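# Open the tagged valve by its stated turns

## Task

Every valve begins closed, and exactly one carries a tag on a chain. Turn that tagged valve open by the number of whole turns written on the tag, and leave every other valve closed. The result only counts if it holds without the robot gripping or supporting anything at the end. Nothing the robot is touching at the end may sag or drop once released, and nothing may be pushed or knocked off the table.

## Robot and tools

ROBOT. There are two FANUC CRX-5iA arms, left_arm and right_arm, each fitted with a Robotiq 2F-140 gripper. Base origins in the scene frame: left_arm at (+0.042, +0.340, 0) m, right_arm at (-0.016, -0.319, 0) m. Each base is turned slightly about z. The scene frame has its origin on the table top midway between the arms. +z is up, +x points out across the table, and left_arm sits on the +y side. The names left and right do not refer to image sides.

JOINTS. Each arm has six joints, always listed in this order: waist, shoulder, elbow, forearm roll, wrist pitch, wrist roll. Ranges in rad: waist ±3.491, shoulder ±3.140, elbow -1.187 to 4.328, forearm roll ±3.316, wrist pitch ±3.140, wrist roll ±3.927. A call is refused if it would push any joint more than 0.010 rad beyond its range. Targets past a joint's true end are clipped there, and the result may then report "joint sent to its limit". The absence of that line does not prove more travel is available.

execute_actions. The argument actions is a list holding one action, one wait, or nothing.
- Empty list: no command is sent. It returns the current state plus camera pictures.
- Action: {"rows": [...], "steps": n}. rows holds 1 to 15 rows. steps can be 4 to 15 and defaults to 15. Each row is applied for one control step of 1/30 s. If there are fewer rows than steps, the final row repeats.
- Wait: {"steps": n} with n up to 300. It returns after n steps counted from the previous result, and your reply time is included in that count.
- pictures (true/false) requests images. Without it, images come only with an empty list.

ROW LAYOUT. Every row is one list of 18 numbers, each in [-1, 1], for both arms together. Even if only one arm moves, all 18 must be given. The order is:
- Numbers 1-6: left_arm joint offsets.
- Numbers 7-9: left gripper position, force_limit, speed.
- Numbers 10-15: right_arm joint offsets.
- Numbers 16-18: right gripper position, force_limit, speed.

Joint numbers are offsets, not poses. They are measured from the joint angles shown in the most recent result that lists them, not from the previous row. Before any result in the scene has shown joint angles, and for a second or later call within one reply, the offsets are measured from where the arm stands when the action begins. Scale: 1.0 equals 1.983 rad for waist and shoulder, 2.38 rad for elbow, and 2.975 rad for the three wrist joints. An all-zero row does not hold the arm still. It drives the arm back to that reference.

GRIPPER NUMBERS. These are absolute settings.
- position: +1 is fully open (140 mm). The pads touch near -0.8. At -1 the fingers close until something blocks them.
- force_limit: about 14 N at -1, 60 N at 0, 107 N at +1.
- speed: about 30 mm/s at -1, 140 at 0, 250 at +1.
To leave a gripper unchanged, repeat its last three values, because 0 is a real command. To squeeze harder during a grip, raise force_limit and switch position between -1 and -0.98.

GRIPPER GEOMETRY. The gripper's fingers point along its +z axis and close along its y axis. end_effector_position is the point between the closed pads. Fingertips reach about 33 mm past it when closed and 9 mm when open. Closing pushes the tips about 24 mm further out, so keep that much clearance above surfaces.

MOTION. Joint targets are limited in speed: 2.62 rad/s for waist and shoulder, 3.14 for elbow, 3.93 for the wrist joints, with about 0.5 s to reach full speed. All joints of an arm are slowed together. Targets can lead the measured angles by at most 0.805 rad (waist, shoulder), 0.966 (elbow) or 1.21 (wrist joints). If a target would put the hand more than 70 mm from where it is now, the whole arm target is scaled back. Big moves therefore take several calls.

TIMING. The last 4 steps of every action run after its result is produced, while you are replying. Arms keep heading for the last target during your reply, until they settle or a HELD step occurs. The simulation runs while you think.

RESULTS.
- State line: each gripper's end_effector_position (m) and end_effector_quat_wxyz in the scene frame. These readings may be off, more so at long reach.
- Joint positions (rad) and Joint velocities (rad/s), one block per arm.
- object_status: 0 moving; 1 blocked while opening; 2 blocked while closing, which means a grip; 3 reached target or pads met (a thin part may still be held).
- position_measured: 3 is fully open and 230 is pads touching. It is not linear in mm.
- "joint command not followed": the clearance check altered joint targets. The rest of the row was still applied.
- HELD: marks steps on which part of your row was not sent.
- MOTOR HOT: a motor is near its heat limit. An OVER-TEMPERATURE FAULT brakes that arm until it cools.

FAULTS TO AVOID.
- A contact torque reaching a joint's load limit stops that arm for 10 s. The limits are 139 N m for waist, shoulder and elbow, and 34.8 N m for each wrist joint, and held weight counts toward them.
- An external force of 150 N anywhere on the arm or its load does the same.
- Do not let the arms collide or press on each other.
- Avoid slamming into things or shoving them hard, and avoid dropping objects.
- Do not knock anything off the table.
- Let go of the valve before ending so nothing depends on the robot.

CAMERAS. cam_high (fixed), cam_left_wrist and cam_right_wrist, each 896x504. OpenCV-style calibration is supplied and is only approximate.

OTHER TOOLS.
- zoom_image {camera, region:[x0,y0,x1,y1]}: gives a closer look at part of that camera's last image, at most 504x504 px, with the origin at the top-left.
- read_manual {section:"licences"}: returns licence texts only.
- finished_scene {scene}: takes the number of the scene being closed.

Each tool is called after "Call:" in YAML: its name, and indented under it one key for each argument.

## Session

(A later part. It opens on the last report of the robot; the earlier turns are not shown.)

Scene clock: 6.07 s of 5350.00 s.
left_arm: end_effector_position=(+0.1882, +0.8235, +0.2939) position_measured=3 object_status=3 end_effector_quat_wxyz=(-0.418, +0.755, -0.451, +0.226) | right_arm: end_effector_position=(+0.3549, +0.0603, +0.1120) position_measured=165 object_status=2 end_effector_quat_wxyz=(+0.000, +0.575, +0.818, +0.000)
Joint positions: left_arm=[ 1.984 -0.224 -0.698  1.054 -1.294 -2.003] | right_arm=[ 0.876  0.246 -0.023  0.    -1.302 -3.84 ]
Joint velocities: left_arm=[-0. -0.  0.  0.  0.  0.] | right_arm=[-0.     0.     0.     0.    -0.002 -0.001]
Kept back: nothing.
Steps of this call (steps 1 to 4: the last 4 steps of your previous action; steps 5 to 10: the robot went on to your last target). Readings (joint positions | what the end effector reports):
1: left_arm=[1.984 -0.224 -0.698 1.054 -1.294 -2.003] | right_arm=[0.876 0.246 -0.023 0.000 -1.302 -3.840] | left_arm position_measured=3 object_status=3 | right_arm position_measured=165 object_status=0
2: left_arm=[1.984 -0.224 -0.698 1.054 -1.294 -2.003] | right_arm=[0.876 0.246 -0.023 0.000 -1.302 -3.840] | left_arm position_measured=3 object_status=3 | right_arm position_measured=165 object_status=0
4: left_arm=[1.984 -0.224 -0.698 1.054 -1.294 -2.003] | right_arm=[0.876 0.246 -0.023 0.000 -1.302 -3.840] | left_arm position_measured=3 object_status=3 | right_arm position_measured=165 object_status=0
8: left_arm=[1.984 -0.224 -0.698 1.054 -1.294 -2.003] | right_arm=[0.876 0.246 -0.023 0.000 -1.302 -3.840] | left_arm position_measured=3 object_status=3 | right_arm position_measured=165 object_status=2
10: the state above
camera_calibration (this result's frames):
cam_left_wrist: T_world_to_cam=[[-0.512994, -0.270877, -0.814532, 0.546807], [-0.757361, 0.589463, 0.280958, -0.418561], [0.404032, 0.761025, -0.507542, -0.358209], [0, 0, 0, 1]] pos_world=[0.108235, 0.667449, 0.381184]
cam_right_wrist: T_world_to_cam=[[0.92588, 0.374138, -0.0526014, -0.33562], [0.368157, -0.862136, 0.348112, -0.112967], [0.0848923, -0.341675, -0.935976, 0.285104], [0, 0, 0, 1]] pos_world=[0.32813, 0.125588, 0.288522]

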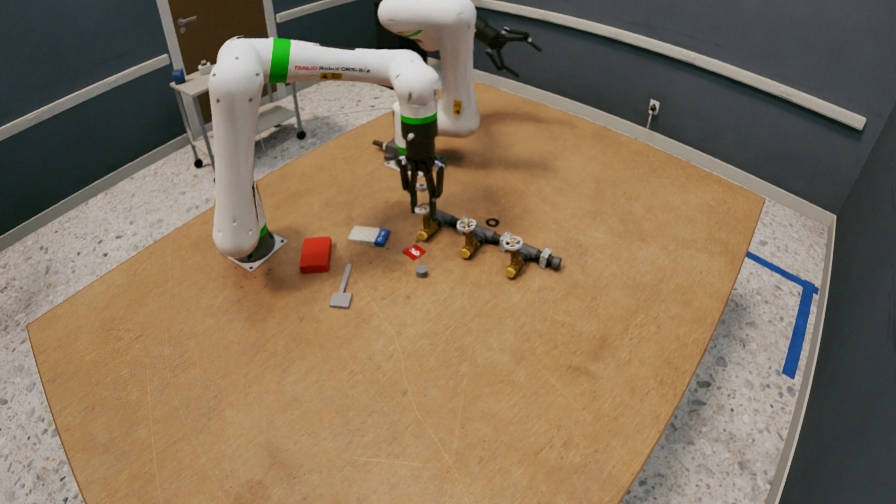

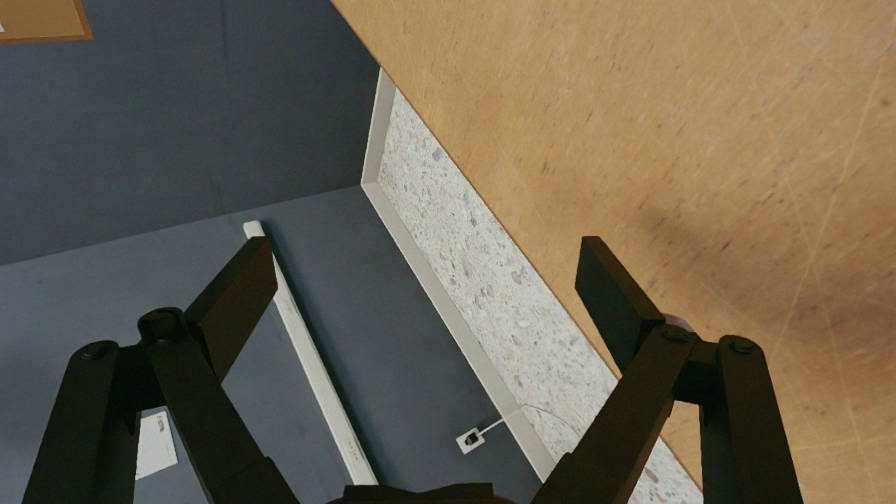

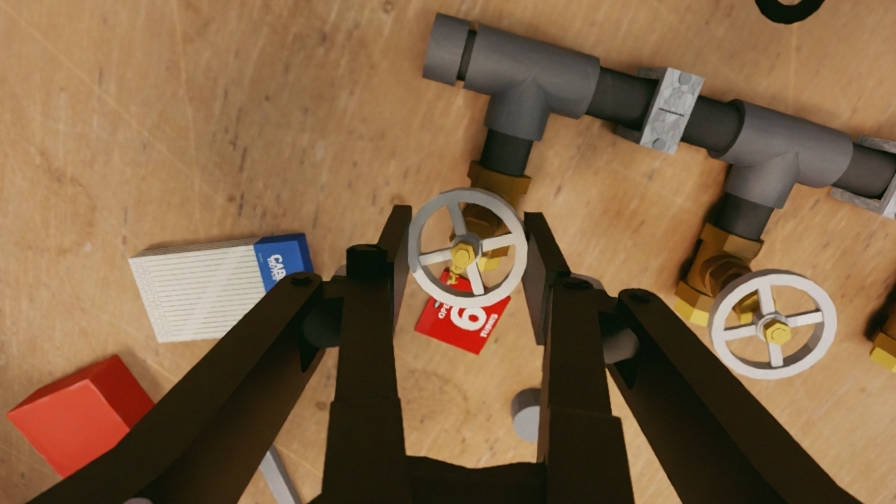

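Call:
execute_actions:
  actions:
    - {"rows":[[0,0,0,0,0,0,1,0,0,0,0,0,0,0,0.01,-1,1,0.2],[0,0,0,0,0,0,1,0,0,0,0,0,0,0,0.02,-1,1,0.2],[0,0,0,0,0,0,1,0,0,0,0,0,0,0,0.035,-1,1,0.2],[0,0,0,0,0,0,1,0,0,0,0,0,0,0,0.05,-1,1,0.2],[0,0,0,0,0,0,1,0,0,0,0,0,0,0,0.07,-1,1,0.2],[0,0,0,0,0,0,1,0,0,0,0,0,0,0,0.09,-1,1,0.2],[0,0,0,0,0,0,1,0,0,0,0,0,0,0,0.11,-1,1,0.2],[0,0,0,0,0,0,1,0,0,0,0,0,0,0,0.13,-1,1,0.2],[0,0,0,0,0,0,1,0,0,0,0,0,0,0,0.15,-1,1,0.2]],"steps":15}

Call:
execute_actions:
  actions:
    - {"steps":8}
  pictures: true

Call:
zoom_image:
  camera: "cam_right_wrist"
  region: [390, 175, 550, 325]

Scene clock: 6.73 s of 5350.00 s.
left_arm: end_effector_position=(+0.1882, +0.8235, +0.2939) position_measured=3 object_status=3 end_effector_quat_wxyz=(-0.418, +0.755, -0.451, +0.226) | right_arm: end_effector_position=(+0.3549, +0.0603, +0.1120) position_measured=165 object_status=2 end_effector_quat_wxyz=(+0.000, +0.439, +0.899, +0.000)
Joint positions: left_arm=[ 1.984 -0.224 -0.698  1.054 -1.294 -2.003] | right_arm=[ 0.876  0.246 -0.023  0.    -1.302 -3.523]
Joint velocities: left_arm=[-0.001 -0.001 -0.    -0.     0.     0.002] | right_arm=[ 0.     0.    -0.     0.001 -0.002  1.315]
Steps of this call (steps 1 to 9: the robot went on to your last target; steps 10 to 20: the first 11 steps of this action). Readings (joint positions | what the end effector reports):
10: left_arm=[1.984 -0.224 -0.698 1.054 -1.294 -2.003] | right_arm=[0.876 0.246 -0.023 0.000 -1.302 -3.840] | left_arm position_measured=3 object_status=3 | right_arm position_measured=165 object_status=2
11: left_arm=[1.984 -0.224 -0.698 1.054 -1.294 -2.003] | right_arm=[0.876 0.246 -0.023 0.000 -1.302 -3.837] | left_arm position_measured=3 object_status=3 | right_arm position_measured=165 object_status=2
13: left_arm=[1.984 -0.224 -0.698 1.054 -1.294 -2.003] | right_arm=[0.876 0.246 -0.023 0.000 -1.302 -3.805] | left_arm position_measured=3 object_status=3 | right_arm position_measured=165 object_status=2
17: left_arm=[1.984 -0.224 -0.698 1.054 -1.294 -2.003] | right_arm=[0.876 0.246 -0.023 0.000 -1.302 -3.663] | left_arm position_measured=3 object_status=3 | right_arm position_measured=165 object_status=2
20: the state above

Scene clock: 7.00 s of 5350.00 s.
left_arm: end_effector_position=(+0.1882, +0.8235, +0.2939) position_measured=3 object_status=3 end_effector_quat_wxyz=(-0.418, +0.755, -0.451, +0.226) | right_arm: end_effector_position=(+0.3549, +0.0603, +0.1119) position_measured=165 object_status=2 end_effector_quat_wxyz=(+0.000, +0.380, +0.925, +0.000)
Joint positions: left_arm=[ 1.984 -0.224 -0.698  1.054 -1.294 -2.003] | right_arm=[ 0.876  0.246 -0.023  0.    -1.302 -3.394]
Joint velocities: left_arm=[ 0.001  0.     0.     0.     0.    -0.   ] | right_arm=[ 0.     0.    -0.001  0.001  0.001  0.001]
Kept back: nothing.
Steps of this call (steps 1 to 4: the last 4 steps of your previous action; steps 5 to 8: the robot went on to your last target). Readings (joint positions | what the end effector reports):
1: left_arm=[1.984 -0.224 -0.698 1.054 -1.294 -2.003] | right_arm=[0.876 0.246 -0.023 0.000 -1.302 -3.482] | left_arm position_measured=3 object_status=3 | right_arm position_measured=165 object_status=2
2: left_arm=[1.984 -0.224 -0.698 1.054 -1.294 -2.003] | right_arm=[0.876 0.246 -0.023 0.000 -1.302 -3.448] | left_arm position_measured=3 object_status=3 | right_arm position_measured=165 object_status=2
4: left_arm=[1.984 -0.224 -0.698 1.054 -1.294 -2.003] | right_arm=[0.876 0.246 -0.023 0.000 -1.302 -3.405] | left_arm position_measured=3 object_status=3 | right_arm position_measured=165 object_status=2
8: the state above
camera_calibration (this result's frames):
cam_left_wrist: T_world_to_cam=[[-0.512994, -0.270877, -0.814532, 0.546807], [-0.757361, 0.589463, 0.280959, -0.418561], [0.404032, 0.761025, -0.507542, -0.358209], [0, 0, 0, 1]] pos_world=[0.108235, 0.667449, 0.381184]
cam_right_wrist: T_world_to_cam=[[0.673807, 0.73703, -0.0526349, -0.268034], [0.704087, -0.618815, 0.348325, -0.246873], [0.224155, -0.271764, -0.935895, 0.231399], [0, 0, 0, 1]] pos_world=[0.302554, 0.107667, 0.288449]

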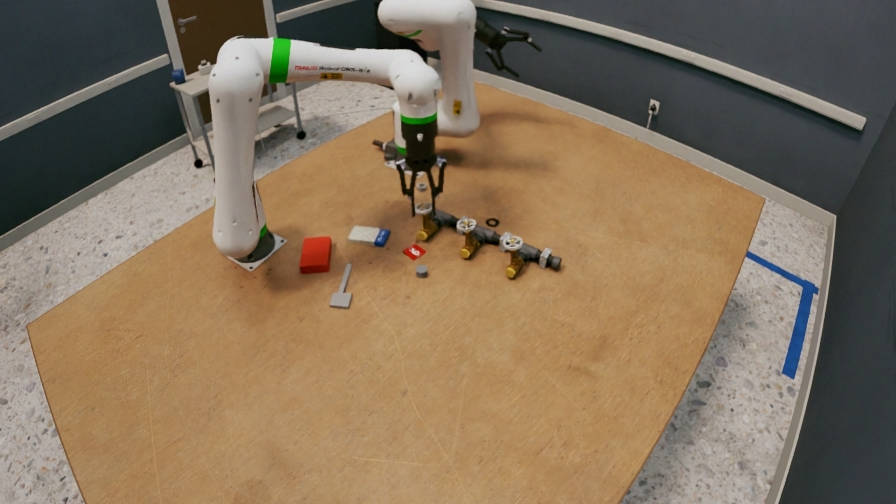

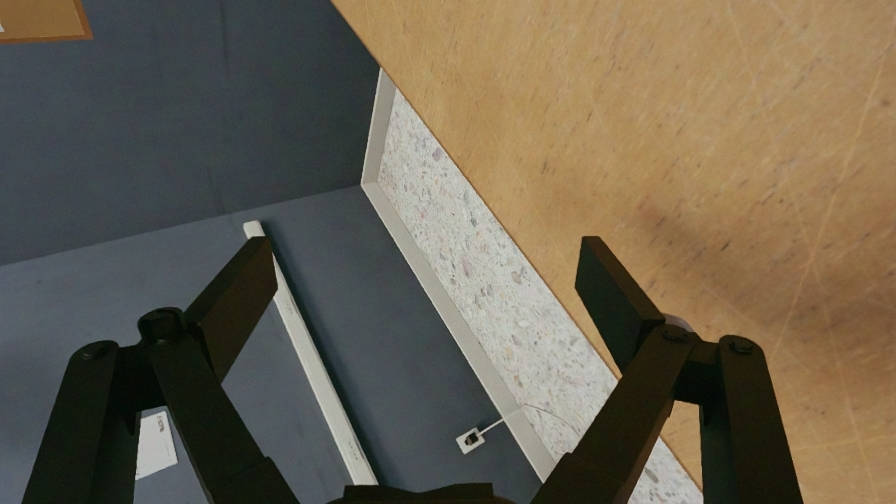

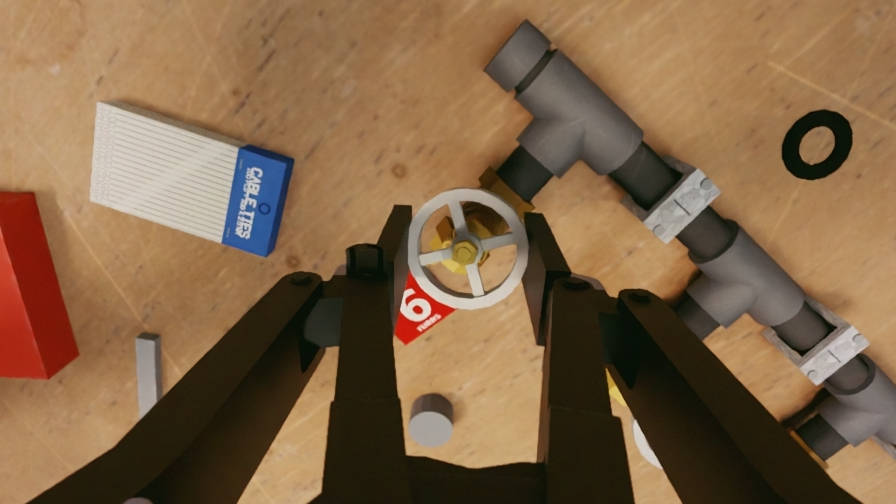

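Region (390, 175, 550, 325) of cam_right_wrist's 896x504 image, scaled by 3.150, with more detail than that image has; it fills the top 472 rows of this view, and the rest is white.

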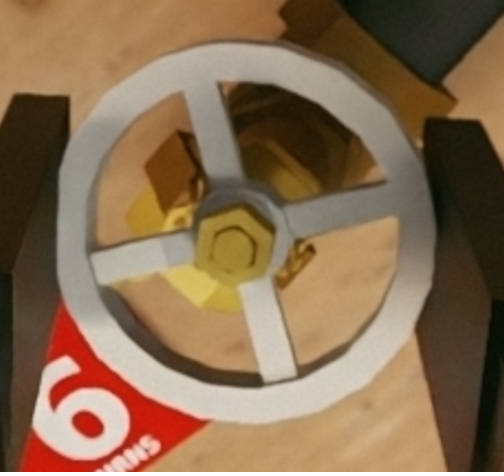

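Call:
execute_actions:
  actions:
    - {"rows":[[0,0,0,0,0,0,1,0,0,0,0,0,0,0,1,-1,1,0.2]],"steps":15}

Call:
execute_actions:
  actions:
    - {"rows":[[0,0,0,0,0,0,1,0,0,0,0,0,0,0,1,-1,1,0.2]],"steps":15}

Call:
execute_actions:
  actions:
    - {"rows":[[0,0,0,0,0,0,1,0,0,0,0,0,0,0,1,-1,1,0.2]],"steps":15}

Call:
execute_actions:
  actions:
    - {"rows":[[0,0,0,0,0,0,1,0,0,0,0,0,0,0,1,-1,1,0.2]],"steps":15}

Scene clock: 7.53 s of 5350.00 s.
left_arm: end_effector_position=(+0.1882, +0.8235, +0.2939) position_measured=3 object_status=3 end_effector_quat_wxyz=(-0.418, +0.755, -0.451, +0.226) | right_arm: end_effector_position=(+0.3549, +0.0603, +0.1120) position_measured=165 object_status=2 end_effector_quat_wxyz=(+0.000, +0.174, +0.985, +0.000)
Joint positions: left_arm=[ 1.984 -0.224 -0.698  1.054 -1.294 -2.003] | right_arm=[ 0.876  0.246 -0.023  0.    -1.301 -2.966]
Joint velocities: left_arm=[ 0.001  0.     0.    -0.    -0.     0.   ] | right_arm=[-0.     0.001  0.    -0.001  0.     2.537]
Steps of this call (steps 1 to 5: the robot went on to your last target; steps 6 to 16: the first 11 steps of this action). Readings (joint positions | what the end effector reports):
6: left_arm=[1.984 -0.224 -0.698 1.054 -1.294 -2.003] | right_arm=[0.876 0.246 -0.023 0.000 -1.302 -3.394] | left_arm position_measured=3 object_status=3 | right_arm position_measured=165 object_status=2
7: left_arm=[1.984 -0.224 -0.698 1.054 -1.294 -2.003] | right_arm=[0.876 0.246 -0.023 0.000 -1.302 -3.390] | left_arm position_measured=3 object_status=3 | right_arm position_measured=165 object_status=2
9: left_arm=[1.984 -0.224 -0.698 1.054 -1.294 -2.003] | right_arm=[0.876 0.246 -0.023 0.000 -1.302 -3.356] | left_arm position_measured=3 object_status=3 | right_arm position_measured=165 object_status=2
13: left_arm=[1.984 -0.224 -0.698 1.054 -1.294 -2.003] | right_arm=[0.876 0.246 -0.023 0.000 -1.301 -3.185] | left_arm position_measured=3 object_status=3 | right_arm position_measured=165 object_status=2
16: the state above

Scene clock: 8.03 s of 5350.00 s.
left_arm: end_effector_position=(+0.1882, +0.8235, +0.2939) position_measured=3 object_status=3 end_effector_quat_wxyz=(-0.418, +0.755, -0.451, +0.226) | right_arm: end_effector_position=(+0.3548, +0.0603, +0.1120) position_measured=165 object_status=2 end_effector_quat_wxyz=(+0.000, -0.654, +0.756, +0.000)
Joint positions: left_arm=[ 1.984 -0.224 -0.698  1.054 -1.294 -2.003] | right_arm=[ 0.876  0.246 -0.023  0.    -1.302 -1.189]
Joint velocities: left_arm=[-0.001  0.    -0.    -0.001 -0.     0.002] | right_arm=[ 0.    -0.     0.    -0.     0.001  3.651]
Steps of this call (steps 1 to 4: the last 4 steps of your previous action; steps 5 to 15: the first 11 steps of this action, its rows measured from where the robot was after step 4). Readings (joint positions | what the end effector reports):
4: left_arm=[1.984 -0.224 -0.698 1.054 -1.294 -2.003] | right_arm=[0.876 0.246 -0.023 0.000 -1.301 -2.551] | left_arm position_measured=3 object_status=3 | right_arm position_measured=165 object_status=2
5: left_arm=[1.984 -0.224 -0.698 1.054 -1.294 -2.003] | right_arm=[0.876 0.246 -0.023 0.000 -1.301 -2.427] | left_arm position_measured=3 object_status=3 | right_arm position_measured=165 object_status=2
6: left_arm=[1.984 -0.224 -0.698 1.054 -1.294 -2.003] | right_arm=[0.876 0.246 -0.023 0.000 -1.301 -2.302] | left_arm position_measured=3 object_status=3 | right_arm position_measured=165 object_status=2
8: left_arm=[1.984 -0.224 -0.698 1.054 -1.294 -2.003] | right_arm=[0.876 0.246 -0.023 0.000 -1.301 -2.055] | left_arm position_measured=3 object_status=3 | right_arm position_measured=165 object_status=2
12: left_arm=[1.984 -0.224 -0.698 1.054 -1.294 -2.003] | right_arm=[0.876 0.246 -0.023 0.000 -1.302 -1.560] | left_arm position_measured=3 object_status=3 | right_arm position_measured=165 object_status=2
15: the state above

Scene clock: 8.53 s of 5350.00 s.
left_arm: end_effector_position=(+0.1882, +0.8235, +0.2939) position_measured=3 object_status=3 end_effector_quat_wxyz=(-0.418, +0.755, -0.451, +0.226) | right_arm: end_effector_position=(+0.3549, +0.0603, +0.1120) position_measured=165 object_status=2 end_effector_quat_wxyz=(-0.000, +0.998, +0.070, +0.000)
Joint positions: left_arm=[ 1.984 -0.224 -0.698  1.054 -1.294 -2.003] | right_arm=[ 0.876  0.246 -0.023  0.    -1.301  0.666]
Joint velocities: left_arm=[-0.001  0.001 -0.     0.     0.    -0.   ] | right_arm=[-0.     0.    -0.     0.    -0.     3.651]
Steps of this call (steps 1 to 4: the last 4 steps of your previous action; steps 5 to 15: the first 11 steps of this action, its rows measured from where the robot was after step 4). Readings (joint positions | what the end effector reports):
4: left_arm=[1.984 -0.224 -0.698 1.054 -1.294 -2.003] | right_arm=[0.876 0.246 -0.023 0.000 -1.302 -0.694] | left_arm position_measured=3 object_status=3 | right_arm position_measured=165 object_status=2
5: left_arm=[1.984 -0.224 -0.698 1.054 -1.294 -2.003] | right_arm=[0.876 0.246 -0.023 0.000 -1.302 -0.571] | left_arm position_measured=3 object_status=3 | right_arm position_measured=165 object_status=2
6: left_arm=[1.984 -0.224 -0.698 1.054 -1.294 -2.003] | right_arm=[0.876 0.246 -0.023 0.000 -1.302 -0.447] | left_arm position_measured=3 object_status=3 | right_arm position_measured=165 object_status=2
8: left_arm=[1.984 -0.224 -0.698 1.054 -1.294 -2.003] | right_arm=[0.876 0.246 -0.023 0.000 -1.302 -0.200] | left_arm position_measured=3 object_status=3 | right_arm position_measured=165 object_status=2
12: left_arm=[1.984 -0.224 -0.698 1.054 -1.294 -2.003] | right_arm=[0.876 0.246 -0.023 0.000 -1.301 0.295] | left_arm position_measured=3 object_status=3 | right_arm position_measured=165 object_status=2
15: the state above

Scene clock: 8.67 s of 5350.00 s.
left_arm: end_effector_position=(+0.1882, +0.8235, +0.2939) position_measured=3 object_status=3 end_effector_quat_wxyz=(-0.418, +0.755, -0.451, +0.226) | right_arm: end_effector_position=(+0.3549, +0.0603, +0.1120) position_measured=165 object_status=2 end_effector_quat_wxyz=(-0.000, +0.950, +0.312, +0.000)
Joint positions: left_arm=[ 1.984 -0.224 -0.698  1.054 -1.294 -2.003] | right_arm=[ 0.876  0.246 -0.023  0.    -1.301  1.161]
Joint velocities: left_arm=[ 0.002  0.003  0.    -0.001  0.    -0.001] | right_arm=[-0.    -0.     0.001  0.    -0.     3.651]
Kept back: nothing.
This action was not played: measured from where the robot was after step 4, row 1 of 1 would take right_arm/dright/J6 (the wrist roll) more than 0.010 radians past the upper end of its range (3.927 radians). The steps listed below ran before it. Send another action.
Steps of this call (steps 1 to 4: the last 4 steps of your previous action). Readings (joint positions | what the end effector reports):
1: left_arm=[1.984 -0.224 -0.698 1.054 -1.294 -2.003] | right_arm=[0.876 0.246 -0.023 0.000 -1.301 0.790] | left_arm position_measured=3 object_status=3 | right_arm position_measured=165 object_status=2
2: left_arm=[1.984 -0.224 -0.698 1.054 -1.294 -2.003] | right_arm=[0.876 0.246 -0.023 0.000 -1.301 0.913] | left_arm position_measured=3 object_status=3 | right_arm position_measured=165 object_status=2
4: the state above

Call:
execute_actions:
  actions:
    - {"rows":[[0,0,0,0,0,0,1,0,0,0,0,0,0,0,0.914,-1,1,0.2]],"steps":15}

Call:
execute_actions:
  actions:
    - {"steps":18}
  pictures: true

Call:
zoom_image:
  camera: "cam_right_wrist"
  region: [390, 175, 550, 325]

Scene clock: 9.20 s of 5350.00 s.
left_arm: end_effector_position=(+0.1882, +0.8235, +0.2939) position_measured=3 object_status=3 end_effector_quat_wxyz=(-0.418, +0.755, -0.451, +0.226) | right_arm: end_effector_position=(+0.3548, +0.0603, +0.1120) position_measured=165 object_status=2 end_effector_quat_wxyz=(+0.000, +0.347, +0.938, +0.000)
Joint positions: left_arm=[ 1.984 -0.224 -0.698  1.054 -1.294 -2.003] | right_arm=[ 0.876  0.246 -0.023  0.    -1.302  2.96 ]
Joint velocities: left_arm=[ 0.     0.001 -0.    -0.     0.    -0.001] | right_arm=[-0.001  0.    -0.    -0.     0.002  3.599]
Steps of this call (steps 1 to 5: nothing new was sent; steps 6 to 16: the first 11 steps of this action). Readings (joint positions | what the end effector reports):
6: left_arm=[1.984 -0.224 -0.698 1.054 -1.294 -2.003] | right_arm=[0.876 0.246 -0.023 0.000 -1.302 1.819] | left_arm position_measured=3 object_status=3 | right_arm position_measured=165 object_status=2
7: left_arm=[1.984 -0.224 -0.698 1.054 -1.294 -2.003] | right_arm=[0.876 0.246 -0.023 0.000 -1.302 1.907] | left_arm position_measured=3 object_status=3 | right_arm position_measured=165 object_status=2
9: left_arm=[1.984 -0.224 -0.698 1.054 -1.294 -2.003] | right_arm=[0.876 0.246 -0.023 0.000 -1.302 2.107] | left_arm position_measured=3 object_status=3 | right_arm position_measured=165 object_status=2
13: left_arm=[1.984 -0.224 -0.698 1.054 -1.294 -2.003] | right_arm=[0.876 0.246 -0.023 0.000 -1.302 2.590] | left_arm position_measured=3 object_status=3 | right_arm position_measured=165 object_status=2
16: the state above

Scene clock: 9.80 s of 5350.00 s.
left_arm: end_effector_position=(+0.1882, +0.8235, +0.2939) position_measured=3 object_status=3 end_effector_quat_wxyz=(-0.418, +0.755, -0.451, +0.226) | right_arm: end_effector_position=(+0.3549, +0.0604, +0.1120) position_measured=165 object_status=2 end_effector_quat_wxyz=(+0.000, -0.106, +0.994, +0.000)
Joint positions: left_arm=[ 1.984 -0.224 -0.698  1.054 -1.294 -2.003] | right_arm=[ 0.876  0.246 -0.023  0.    -1.301  3.88 ]
Joint velocities: left_arm=[ 0.001 -0.002 -0.     0.001 -0.     0.002] | right_arm=[-0.    -0.    -0.    -0.001  0.     0.001]
Kept back: nothing.
Steps of this call (steps 1 to 4: the last 4 steps of your previous action; steps 5 to 18: the robot went on to your last target). Readings (joint positions | what the end effector reports):
1: left_arm=[1.984 -0.224 -0.698 1.054 -1.294 -2.003] | right_arm=[0.876 0.246 -0.023 0.000 -1.302 3.080] | left_arm position_measured=3 object_status=3 | right_arm position_measured=165 object_status=2
2: left_arm=[1.984 -0.224 -0.698 1.054 -1.294 -2.003] | right_arm=[0.876 0.246 -0.023 0.000 -1.301 3.192] | left_arm position_measured=3 object_status=3 | right_arm position_measured=165 object_status=2
4: left_arm=[1.984 -0.224 -0.698 1.054 -1.294 -2.003] | right_arm=[0.876 0.246 -0.023 0.000 -1.301 3.394] | left_arm position_measured=3 object_status=3 | right_arm position_measured=165 object_status=2
8: left_arm=[1.984 -0.224 -0.698 1.054 -1.294 -2.003] | right_arm=[0.876 0.246 -0.023 0.000 -1.301 3.692] | left_arm position_measured=3 object_status=3 | right_arm position_measured=165 object_status=2
18: the state above
camera_calibration (this result's frames):
cam_left_wrist: T_world_to_cam=[[-0.512994, -0.270877, -0.814532, 0.546807], [-0.757361, 0.589463, 0.280958, -0.41856], [0.404032, 0.761025, -0.507542, -0.358208], [0, 0, 0, 1]] pos_world=[0.108235, 0.667449, 0.381184]
cam_right_wrist: T_world_to_cam=[[-0.247321, 0.967505, -0.0525936, 0.0448703], [0.903269, 0.249862, 0.348817, -0.369994], [0.350623, 0.0387636, -0.935714, 0.167815], [0, 0, 0, 1]] pos_world=[0.286462, 0.0425302, 0.288447]

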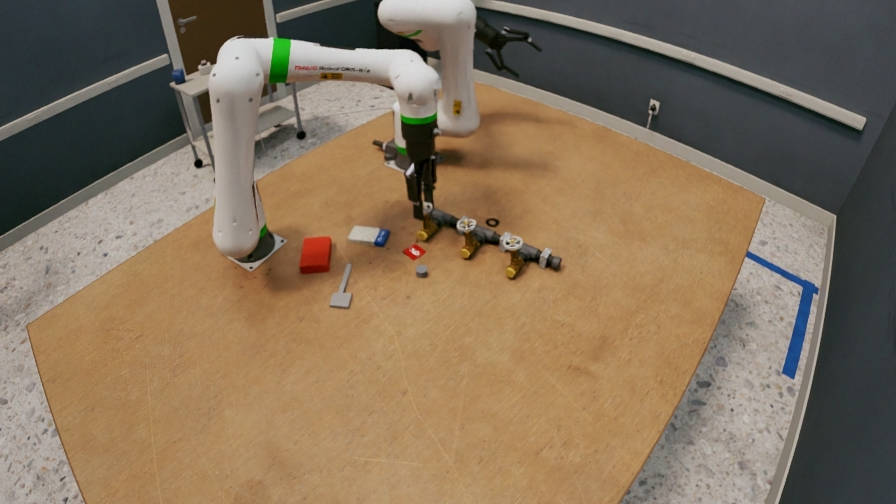

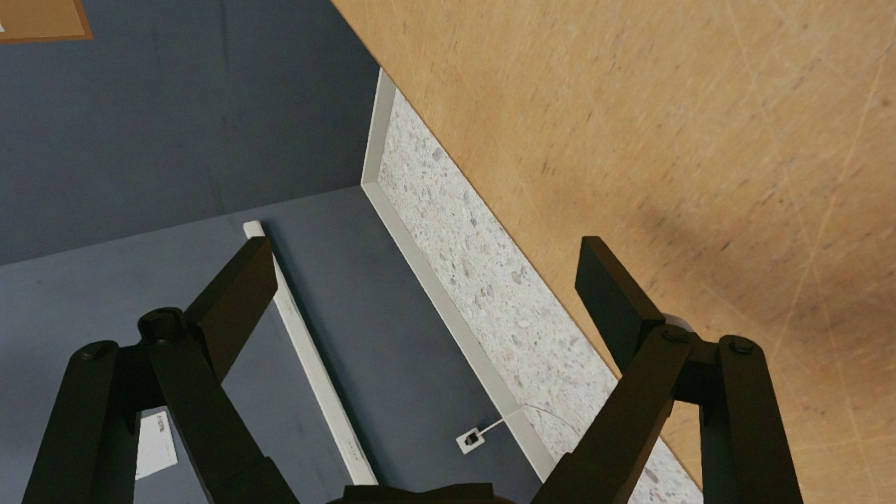

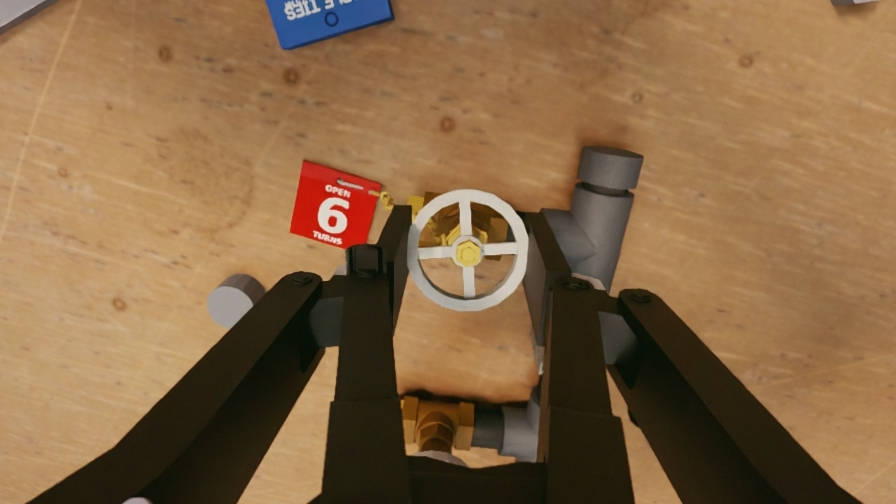

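Region (390, 175, 550, 325) of cam_right_wrist's 896x504 image, scaled by 3.150, with more detail than that image has; it fills the top 472 rows of this view, and the rest is white.

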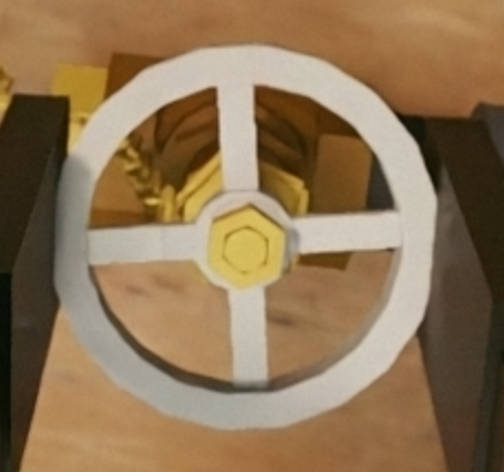

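Call:
execute_actions:
  actions:
    - {"rows":[[0,0,0,0,0,0,1,0,0,0,0,0,0,0,0,0.1,1,0.5],[0,0,0,0,0,0,1,0,0,0,0,0,0,0,0,0.1,1,0.5],[0,0,0,0,0,0,1,0,0,0,0,0,0,0,0,0.1,1,0.5],[0,0,0,0,0,0,1,0,0,0,0,0,0,0,0,0.1,1,0.5],[0,0,0,0,0,0,1,0,0,0,0,0,0,0,-1,0.1,1,0.5]],"steps":15}

Call:
execute_actions:
  actions:
    - {"rows":[[0,0,0,0,0,0,1,0,0,0,0,0,0,0,-1,0.1,1,0.5]],"steps":15}

Call:
execute_actions:
  actions:
    - {"rows":[[0,0,0,0,0,0,1,0,0,0,0,0,0,0,-1,0.1,1,0.5]],"steps":15}

Call:
execute_actions:
  actions:
    - {"rows":[[0,0,0,0,0,0,1,0,0,0,0,0,0,0,-1,0.1,1,0.5]],"steps":15}

Scene clock: 10.53 s of 5350.00 s.
left_arm: end_effector_position=(+0.1882, +0.8235, +0.2939) position_measured=3 object_status=3 end_effector_quat_wxyz=(-0.418, +0.755, -0.451, +0.226) | right_arm: end_effector_position=(+0.3549, +0.0603, +0.1120) position_measured=117 object_status=0 end_effector_quat_wxyz=(+0.000, -0.029, +1.000, +0.000)
Joint positions: left_arm=[ 1.984 -0.224 -0.698  1.054 -1.294 -2.003] | right_arm=[ 0.876  0.246 -0.023  0.    -1.301  3.727]
Joint velocities: left_arm=[ 0.001 -0.     0.     0.001 -0.001 -0.001] | right_arm=[ 0.001  0.     0.001  0.001 -0.    -1.51 ]
From where the robot then was, a joint's target lay farther than a number of 1.0 reaches, so one or more steps of this call were cut to that.
Steps of this call (steps 1 to 11: the robot went on to your last target; steps 12 to 22: the first 11 steps of this action). Readings (joint positions | what the end effector reports):
12: left_arm=[1.984 -0.224 -0.698 1.054 -1.294 -2.003] | right_arm=[0.876 0.246 -0.023 0.000 -1.301 3.880] | left_arm position_measured=3 object_status=3 | right_arm position_measured=165 object_status=0
13: left_arm=[1.984 -0.224 -0.698 1.054 -1.294 -2.003] | right_arm=[0.876 0.246 -0.023 0.000 -1.301 3.880] | left_arm position_measured=3 object_status=3 | right_arm position_measured=165 object_status=0
15: left_arm=[1.984 -0.224 -0.698 1.054 -1.294 -2.003] | right_arm=[0.876 0.246 -0.023 0.000 -1.302 3.880] | left_arm position_measured=3 object_status=3 | right_arm position_measured=143 object_status=0
19: left_arm=[1.984 -0.224 -0.698 1.054 -1.294 -2.003] | right_arm=[0.876 0.246 -0.023 0.000 -1.301 3.842] | left_arm position_measured=3 object_status=3 | right_arm position_measured=117 object_status=0
22: the state above

Scene clock: 11.03 s of 5350.00 s.
left_arm: end_effector_position=(+0.1882, +0.8235, +0.2939) position_measured=3 object_status=3 end_effector_quat_wxyz=(-0.418, +0.755, -0.451, +0.226) | right_arm: end_effector_position=(+0.3549, +0.0603, +0.1120) position_measured=117 object_status=3 end_effector_quat_wxyz=(-0.000, +0.681, +0.732, +0.000)
Joint positions: left_arm=[ 1.984 -0.224 -0.698  1.054 -1.294 -2.003] | right_arm=[ 0.876  0.246 -0.023  0.    -1.301  2.169]
Joint velocities: left_arm=[ 0.001  0.    -0.    -0.     0.    -0.003] | right_arm=[ 0.001  0.     0.    -0.001 -0.    -3.65 ]
Steps of this call (steps 1 to 4: the last 4 steps of your previous action; steps 5 to 15: the first 11 steps of this action, its rows measured from where the robot was after step 4). Readings (joint positions | what the end effector reports):
4: left_arm=[1.984 -0.224 -0.698 1.054 -1.294 -2.003] | right_arm=[0.876 0.246 -0.023 0.000 -1.301 3.451] | left_arm position_measured=3 object_status=3 | right_arm position_measured=117 object_status=3
5: left_arm=[1.984 -0.224 -0.698 1.054 -1.294 -2.003] | right_arm=[0.876 0.246 -0.023 0.000 -1.301 3.361] | left_arm position_measured=3 object_status=3 | right_arm position_measured=117 object_status=3
6: left_arm=[1.984 -0.224 -0.698 1.054 -1.294 -2.003] | right_arm=[0.876 0.246 -0.023 0.000 -1.301 3.261] | left_arm position_measured=3 object_status=3 | right_arm position_measured=117 object_status=3
8: left_arm=[1.984 -0.224 -0.698 1.054 -1.294 -2.003] | right_arm=[0.876 0.246 -0.023 0.000 -1.301 3.036] | left_arm position_measured=3 object_status=3 | right_arm position_measured=117 object_status=3
12: left_arm=[1.984 -0.224 -0.698 1.054 -1.294 -2.003] | right_arm=[0.876 0.246 -0.023 0.000 -1.301 2.540] | left_arm position_measured=3 object_status=3 | right_arm position_measured=117 object_status=3
15: the state above

Scene clock: 11.53 s of 5350.00 s.
left_arm: end_effector_position=(+0.1882, +0.8235, +0.2939) position_measured=3 object_status=3 end_effector_quat_wxyz=(-0.418, +0.755, -0.451, +0.226) | right_arm: end_effector_position=(+0.3549, +0.0603, +0.1120) position_measured=117 object_status=3 end_effector_quat_wxyz=(-0.000, +0.994, -0.106, +0.000)
Joint positions: left_arm=[ 1.984 -0.224 -0.698  1.054 -1.294 -2.003] | right_arm=[ 0.876  0.246 -0.023  0.    -1.301  0.314]
Joint velocities: left_arm=[ 0.    -0.001  0.    -0.     0.     0.   ] | right_arm=[-0.001  0.001  0.001  0.    -0.003 -3.65 ]
Steps of this call (steps 1 to 4: the last 4 steps of your previous action; steps 5 to 15: the first 11 steps of this action, its rows measured from where the robot was after step 4). Readings (joint positions | what the end effector reports):
4: left_arm=[1.984 -0.224 -0.698 1.054 -1.294 -2.003] | right_arm=[0.876 0.246 -0.023 0.000 -1.301 1.675] | left_arm position_measured=3 object_status=3 | right_arm position_measured=117 object_status=3
5: left_arm=[1.984 -0.224 -0.698 1.054 -1.294 -2.003] | right_arm=[0.876 0.246 -0.023 0.000 -1.301 1.551] | left_arm position_measured=3 object_status=3 | right_arm position_measured=117 object_status=3
6: left_arm=[1.984 -0.224 -0.698 1.054 -1.294 -2.003] | right_arm=[0.876 0.246 -0.023 0.000 -1.301 1.427] | left_arm position_measured=3 object_status=3 | right_arm position_measured=117 object_status=3
8: left_arm=[1.984 -0.224 -0.698 1.054 -1.294 -2.003] | right_arm=[0.876 0.246 -0.023 0.000 -1.301 1.180] | left_arm position_measured=3 object_status=3 | right_arm position_measured=117 object_status=3
12: left_arm=[1.984 -0.224 -0.698 1.054 -1.294 -2.003] | right_arm=[0.876 0.246 -0.023 0.000 -1.301 0.685] | left_arm position_measured=3 object_status=3 | right_arm position_measured=117 object_status=3
15: the state above

Scene clock: 12.03 s of 5350.00 s.
left_arm: end_effector_position=(+0.1882, +0.8235, +0.2939) position_measured=3 object_status=3 end_effector_quat_wxyz=(-0.418, +0.755, -0.451, +0.226) | right_arm: end_effector_position=(+0.3549, +0.0603, +0.1120) position_measured=117 object_status=3 end_effector_quat_wxyz=(+0.000, -0.512, +0.859, +0.000)
Joint positions: left_arm=[ 1.984 -0.224 -0.698  1.054 -1.294 -2.003] | right_arm=[ 0.876  0.246 -0.023  0.    -1.301 -1.541]
Joint velocities: left_arm=[-0.001  0.     0.     0.001 -0.    -0.002] | right_arm=[ 0.    -0.    -0.     0.001  0.    -3.65 ]
Steps of this call (steps 1 to 4: the last 4 steps of your previous action; steps 5 to 15: the first 11 steps of this action, its rows measured from where the robot was after step 4). Readings (joint positions | what the end effector reports):
4: left_arm=[1.984 -0.224 -0.698 1.054 -1.294 -2.003] | right_arm=[0.876 0.246 -0.023 0.000 -1.301 -0.180] | left_arm position_measured=3 object_status=3 | right_arm position_measured=117 object_status=3
5: left_arm=[1.984 -0.224 -0.698 1.054 -1.294 -2.003] | right_arm=[0.876 0.246 -0.023 0.000 -1.301 -0.304] | left_arm position_measured=3 object_status=3 | right_arm position_measured=117 object_status=3
6: left_arm=[1.984 -0.224 -0.698 1.054 -1.294 -2.003] | right_arm=[0.876 0.246 -0.023 0.000 -1.301 -0.428] | left_arm position_measured=3 object_status=3 | right_arm position_measured=117 object_status=3
8: left_arm=[1.984 -0.224 -0.698 1.054 -1.294 -2.003] | right_arm=[0.876 0.246 -0.023 0.000 -1.301 -0.675] | left_arm position_measured=3 object_status=3 | right_arm position_measured=117 object_status=3
12: left_arm=[1.984 -0.224 -0.698 1.054 -1.294 -2.003] | right_arm=[0.876 0.246 -0.023 0.000 -1.301 -1.170] | left_arm position_measured=3 object_status=3 | right_arm position_measured=117 object_status=3
15: the state above

Call:
execute_actions:
  actions:
    - {"rows":[[0,0,0,0,0,0,1,0,0,0,0,0,0,0,-0.793,0.1,1,0.5]],"steps":15}

Call:
execute_actions:
  actions:
    - {"steps":14}

Call:
execute_actions:
  actions:
    - {"rows":[[0,0,0,0,0,0,1,0,0,0,0,0,0,0,0,-1,1,0.3]],"steps":15}

Call:
execute_actions:
  actions:
    - {"steps":8}
  pictures: true

Call:
zoom_image:
  camera: "cam_right_wrist"
  region: [390, 175, 550, 325]

Scene clock: 12.57 s of 5350.00 s.
left_arm: end_effector_position=(+0.1882, +0.8235, +0.2939) position_measured=3 object_status=3 end_effector_quat_wxyz=(-0.418, +0.755, -0.451, +0.226) | right_arm: end_effector_position=(+0.3549, +0.0603, +0.1120) position_measured=117 object_status=3 end_effector_quat_wxyz=(+0.000, +0.402, +0.916, +0.000)
Joint positions: left_arm=[ 1.984 -0.224 -0.698  1.054 -1.294 -2.003] | right_arm=[ 0.876  0.246 -0.023  0.    -1.301 -3.442]
Joint velocities: left_arm=[ 0.001 -0.001 -0.     0.001  0.     0.001] | right_arm=[ 0.     0.    -0.     0.001 -0.    -2.623]
Steps of this call (steps 1 to 4: the last 4 steps of your previous action; step 5: the robot went on to your last target; steps 6 to 16: the first 11 steps of this action). Readings (joint positions | what the end effector reports):
6: left_arm=[1.984 -0.224 -0.698 1.054 -1.294 -2.003] | right_arm=[0.876 0.246 -0.023 0.000 -1.301 -2.281] | left_arm position_measured=3 object_status=3 | right_arm position_measured=117 object_status=3
7: left_arm=[1.984 -0.224 -0.698 1.054 -1.294 -2.003] | right_arm=[0.876 0.246 -0.023 0.000 -1.301 -2.402] | left_arm position_measured=3 object_status=3 | right_arm position_measured=117 object_status=3
9: left_arm=[1.984 -0.224 -0.698 1.054 -1.294 -2.003] | right_arm=[0.876 0.246 -0.023 0.000 -1.301 -2.648] | left_arm position_measured=3 object_status=3 | right_arm position_measured=117 object_status=3
13: left_arm=[1.984 -0.224 -0.698 1.054 -1.294 -2.003] | right_arm=[0.876 0.246 -0.023 0.000 -1.301 -3.136] | left_arm position_measured=3 object_status=3 | right_arm position_measured=117 object_status=3
16: the state above

Scene clock: 13.03 s of 5350.00 s.
left_arm: end_effector_position=(+0.1882, +0.8235, +0.2939) position_measured=3 object_status=3 end_effector_quat_wxyz=(-0.418, +0.755, -0.451, +0.226) | right_arm: end_effector_position=(+0.3549, +0.0603, +0.1120) position_measured=117 object_status=3 end_effector_quat_wxyz=(-0.000, +0.599, +0.801, +0.000)
Joint positions: left_arm=[ 1.984 -0.224 -0.698  1.054 -1.294 -2.003] | right_arm=[ 0.876  0.246 -0.023  0.    -1.301 -3.9  ]
Joint velocities: left_arm=[ 0.001 -0.    -0.    -0.    -0.    -0.003] | right_arm=[-0.    -0.001  0.    -0.001  0.003  0.   ]
Kept back: nothing.
Steps of this call (steps 1 to 4: the last 4 steps of your previous action; steps 5 to 14: the robot went on to your last target). Readings (joint positions | what the end effector reports):
1: left_arm=[1.984 -0.224 -0.698 1.054 -1.294 -2.003] | right_arm=[0.876 0.246 -0.023 0.000 -1.301 -3.527] | left_arm position_measured=3 object_status=3 | right_arm position_measured=117 object_status=3
2: left_arm=[1.984 -0.224 -0.698 1.054 -1.294 -2.003] | right_arm=[0.876 0.246 -0.023 0.000 -1.301 -3.603] | left_arm position_measured=3 object_status=3 | right_arm position_measured=117 object_status=3
4: left_arm=[1.984 -0.224 -0.698 1.054 -1.294 -2.003] | right_arm=[0.876 0.246 -0.023 0.000 -1.301 -3.729] | left_arm position_measured=3 object_status=3 | right_arm position_measured=117 object_status=3
8: left_arm=[1.984 -0.224 -0.698 1.054 -1.294 -2.003] | right_arm=[0.876 0.246 -0.023 0.000 -1.301 -3.877] | left_arm position_measured=3 object_status=3 | right_arm position_measured=117 object_status=3
14: the state above

Scene clock: 13.40 s of 5350.00 s.
left_arm: end_effector_position=(+0.1882, +0.8235, +0.2939) position_measured=3 object_status=3 end_effector_quat_wxyz=(-0.418, +0.755, -0.451, +0.226) | right_arm: end_effector_position=(+0.3549, +0.0604, +0.1121) position_measured=165 object_status=0 end_effector_quat_wxyz=(-0.000, +0.599, +0.801, +0.000)
Joint positions: left_arm=[ 1.984 -0.224 -0.698  1.054 -1.294 -2.003] | right_arm=[ 0.876  0.245 -0.023  0.    -1.301 -3.9  ]
Joint velocities: left_arm=[ 0.001 -0.     0.     0.002  0.    -0.001] | right_arm=[ 0.001  0.    -0.    -0.     0.    -0.   ]
Steps of this call (steps 1 to 11: the first 11 steps of this action). Readings (joint positions | what the end effector reports):
1: left_arm=[1.984 -0.224 -0.698 1.054 -1.294 -2.003] | right_arm=[0.876 0.246 -0.023 0.000 -1.301 -3.900] | left_arm position_measured=3 object_status=3 | right_arm position_measured=117 object_status=0
2: left_arm=[1.984 -0.224 -0.698 1.054 -1.294 -2.003] | right_arm=[0.876 0.246 -0.023 0.000 -1.301 -3.900] | left_arm position_measured=3 object_status=3 | right_arm position_measured=120 object_status=0
4: left_arm=[1.984 -0.224 -0.698 1.054 -1.294 -2.003] | right_arm=[0.876 0.246 -0.023 0.000 -1.301 -3.900] | left_arm position_measured=3 object_status=3 | right_arm position_measured=138 object_status=0
8: left_arm=[1.984 -0.224 -0.698 1.054 -1.294 -2.003] | right_arm=[0.876 0.245 -0.023 0.000 -1.301 -3.900] | left_arm position_measured=3 object_status=3 | right_arm position_measured=165 object_status=0
11: the state above

Scene clock: 13.67 s of 5350.00 s.
left_arm: end_effector_position=(+0.1882, +0.8235, +0.2939) position_measured=3 object_status=3 end_effector_quat_wxyz=(-0.418, +0.755, -0.451, +0.226) | right_arm: end_effector_position=(+0.3549, +0.0603, +0.1120) position_measured=165 object_status=2 end_effector_quat_wxyz=(-0.000, +0.599, +0.801, +0.000)
Joint positions: left_arm=[ 1.984 -0.224 -0.698  1.054 -1.294 -2.003] | right_arm=[ 0.876  0.246 -0.023  0.    -1.301 -3.9  ]
Joint velocities: left_arm=[-0.    -0.     0.    -0.001 -0.     0.001] | right_arm=[ 0.     0.    -0.    -0.     0.    -0.001]
Kept back: nothing.
Steps of this call (steps 1 to 4: the last 4 steps of your previous action; steps 5 to 8: the robot went on to your last target). Readings (joint positions | what the end effector reports):
1: left_arm=[1.984 -0.224 -0.698 1.054 -1.294 -2.003] | right_arm=[0.876 0.245 -0.023 0.000 -1.301 -3.900] | left_arm position_measured=3 object_status=3 | right_arm position_measured=165 object_status=0
2: left_arm=[1.984 -0.224 -0.698 1.054 -1.294 -2.003] | right_arm=[0.876 0.245 -0.023 0.000 -1.301 -3.900] | left_arm position_measured=3 object_status=3 | right_arm position_measured=165 object_status=0
4: left_arm=[1.984 -0.224 -0.698 1.054 -1.294 -2.003] | right_arm=[0.876 0.246 -0.023 0.000 -1.301 -3.900] | left_arm position_measured=3 object_status=3 | right_arm position_measured=165 object_status=2
8: the state above
camera_calibration (this result's frames):
cam_left_wrist: T_world_to_cam=[[-0.512994, -0.270877, -0.814532, 0.546807], [-0.757361, 0.589463, 0.280959, -0.418561], [0.404032, 0.761025, -0.507542, -0.358209], [0, 0, 0, 1]] pos_world=[0.108235, 0.667449, 0.381184]
cam_right_wrist: T_world_to_cam=[[0.946475, 0.318483, -0.0524694, -0.339639], [0.316262, -0.88255, 0.34797, -0.0932456], [0.0645154, -0.345939, -0.936036, 0.292614], [0, 0, 0, 1]] pos_world=[0.332072, 0.127102, 0.288524]

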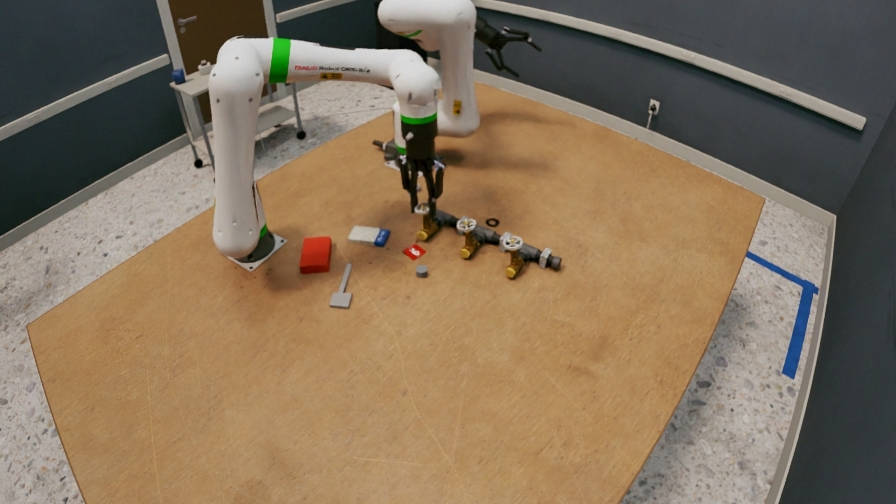

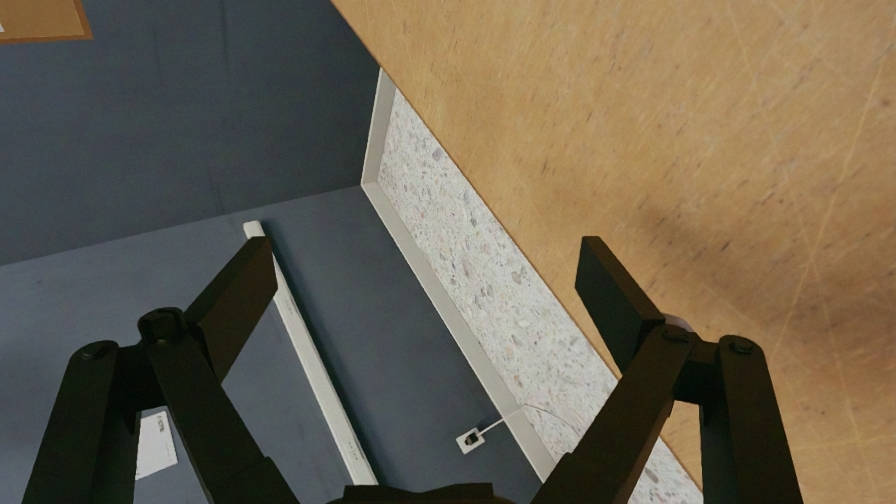

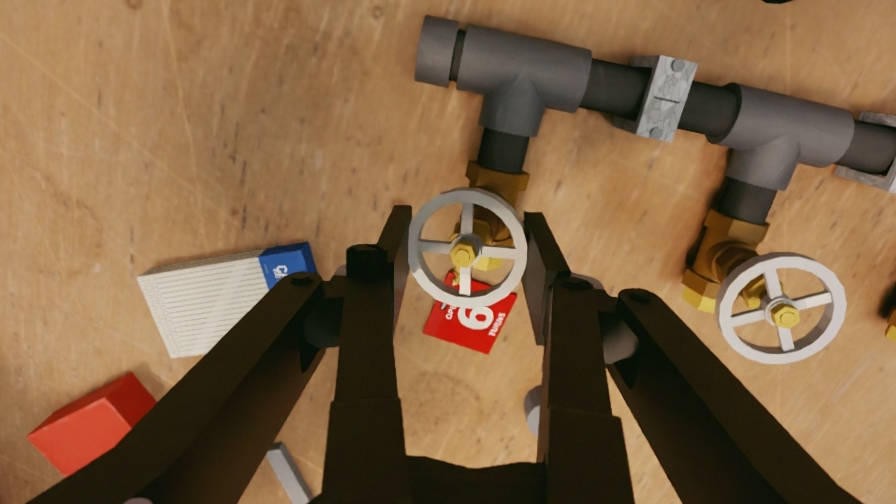

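Region (390, 175, 550, 325) of cam_right_wrist's 896x504 image, scaled by 3.150, with more detail than that image has; it fills the top 472 rows of this view, and the rest is white.

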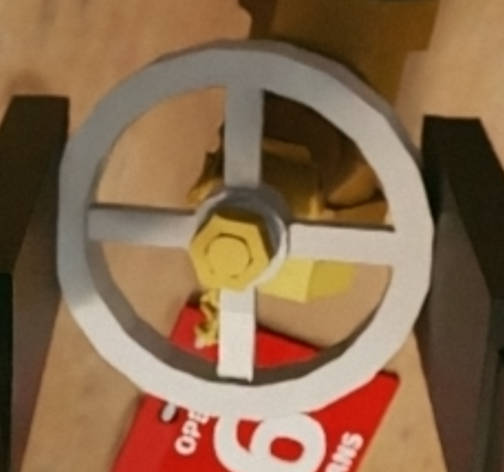

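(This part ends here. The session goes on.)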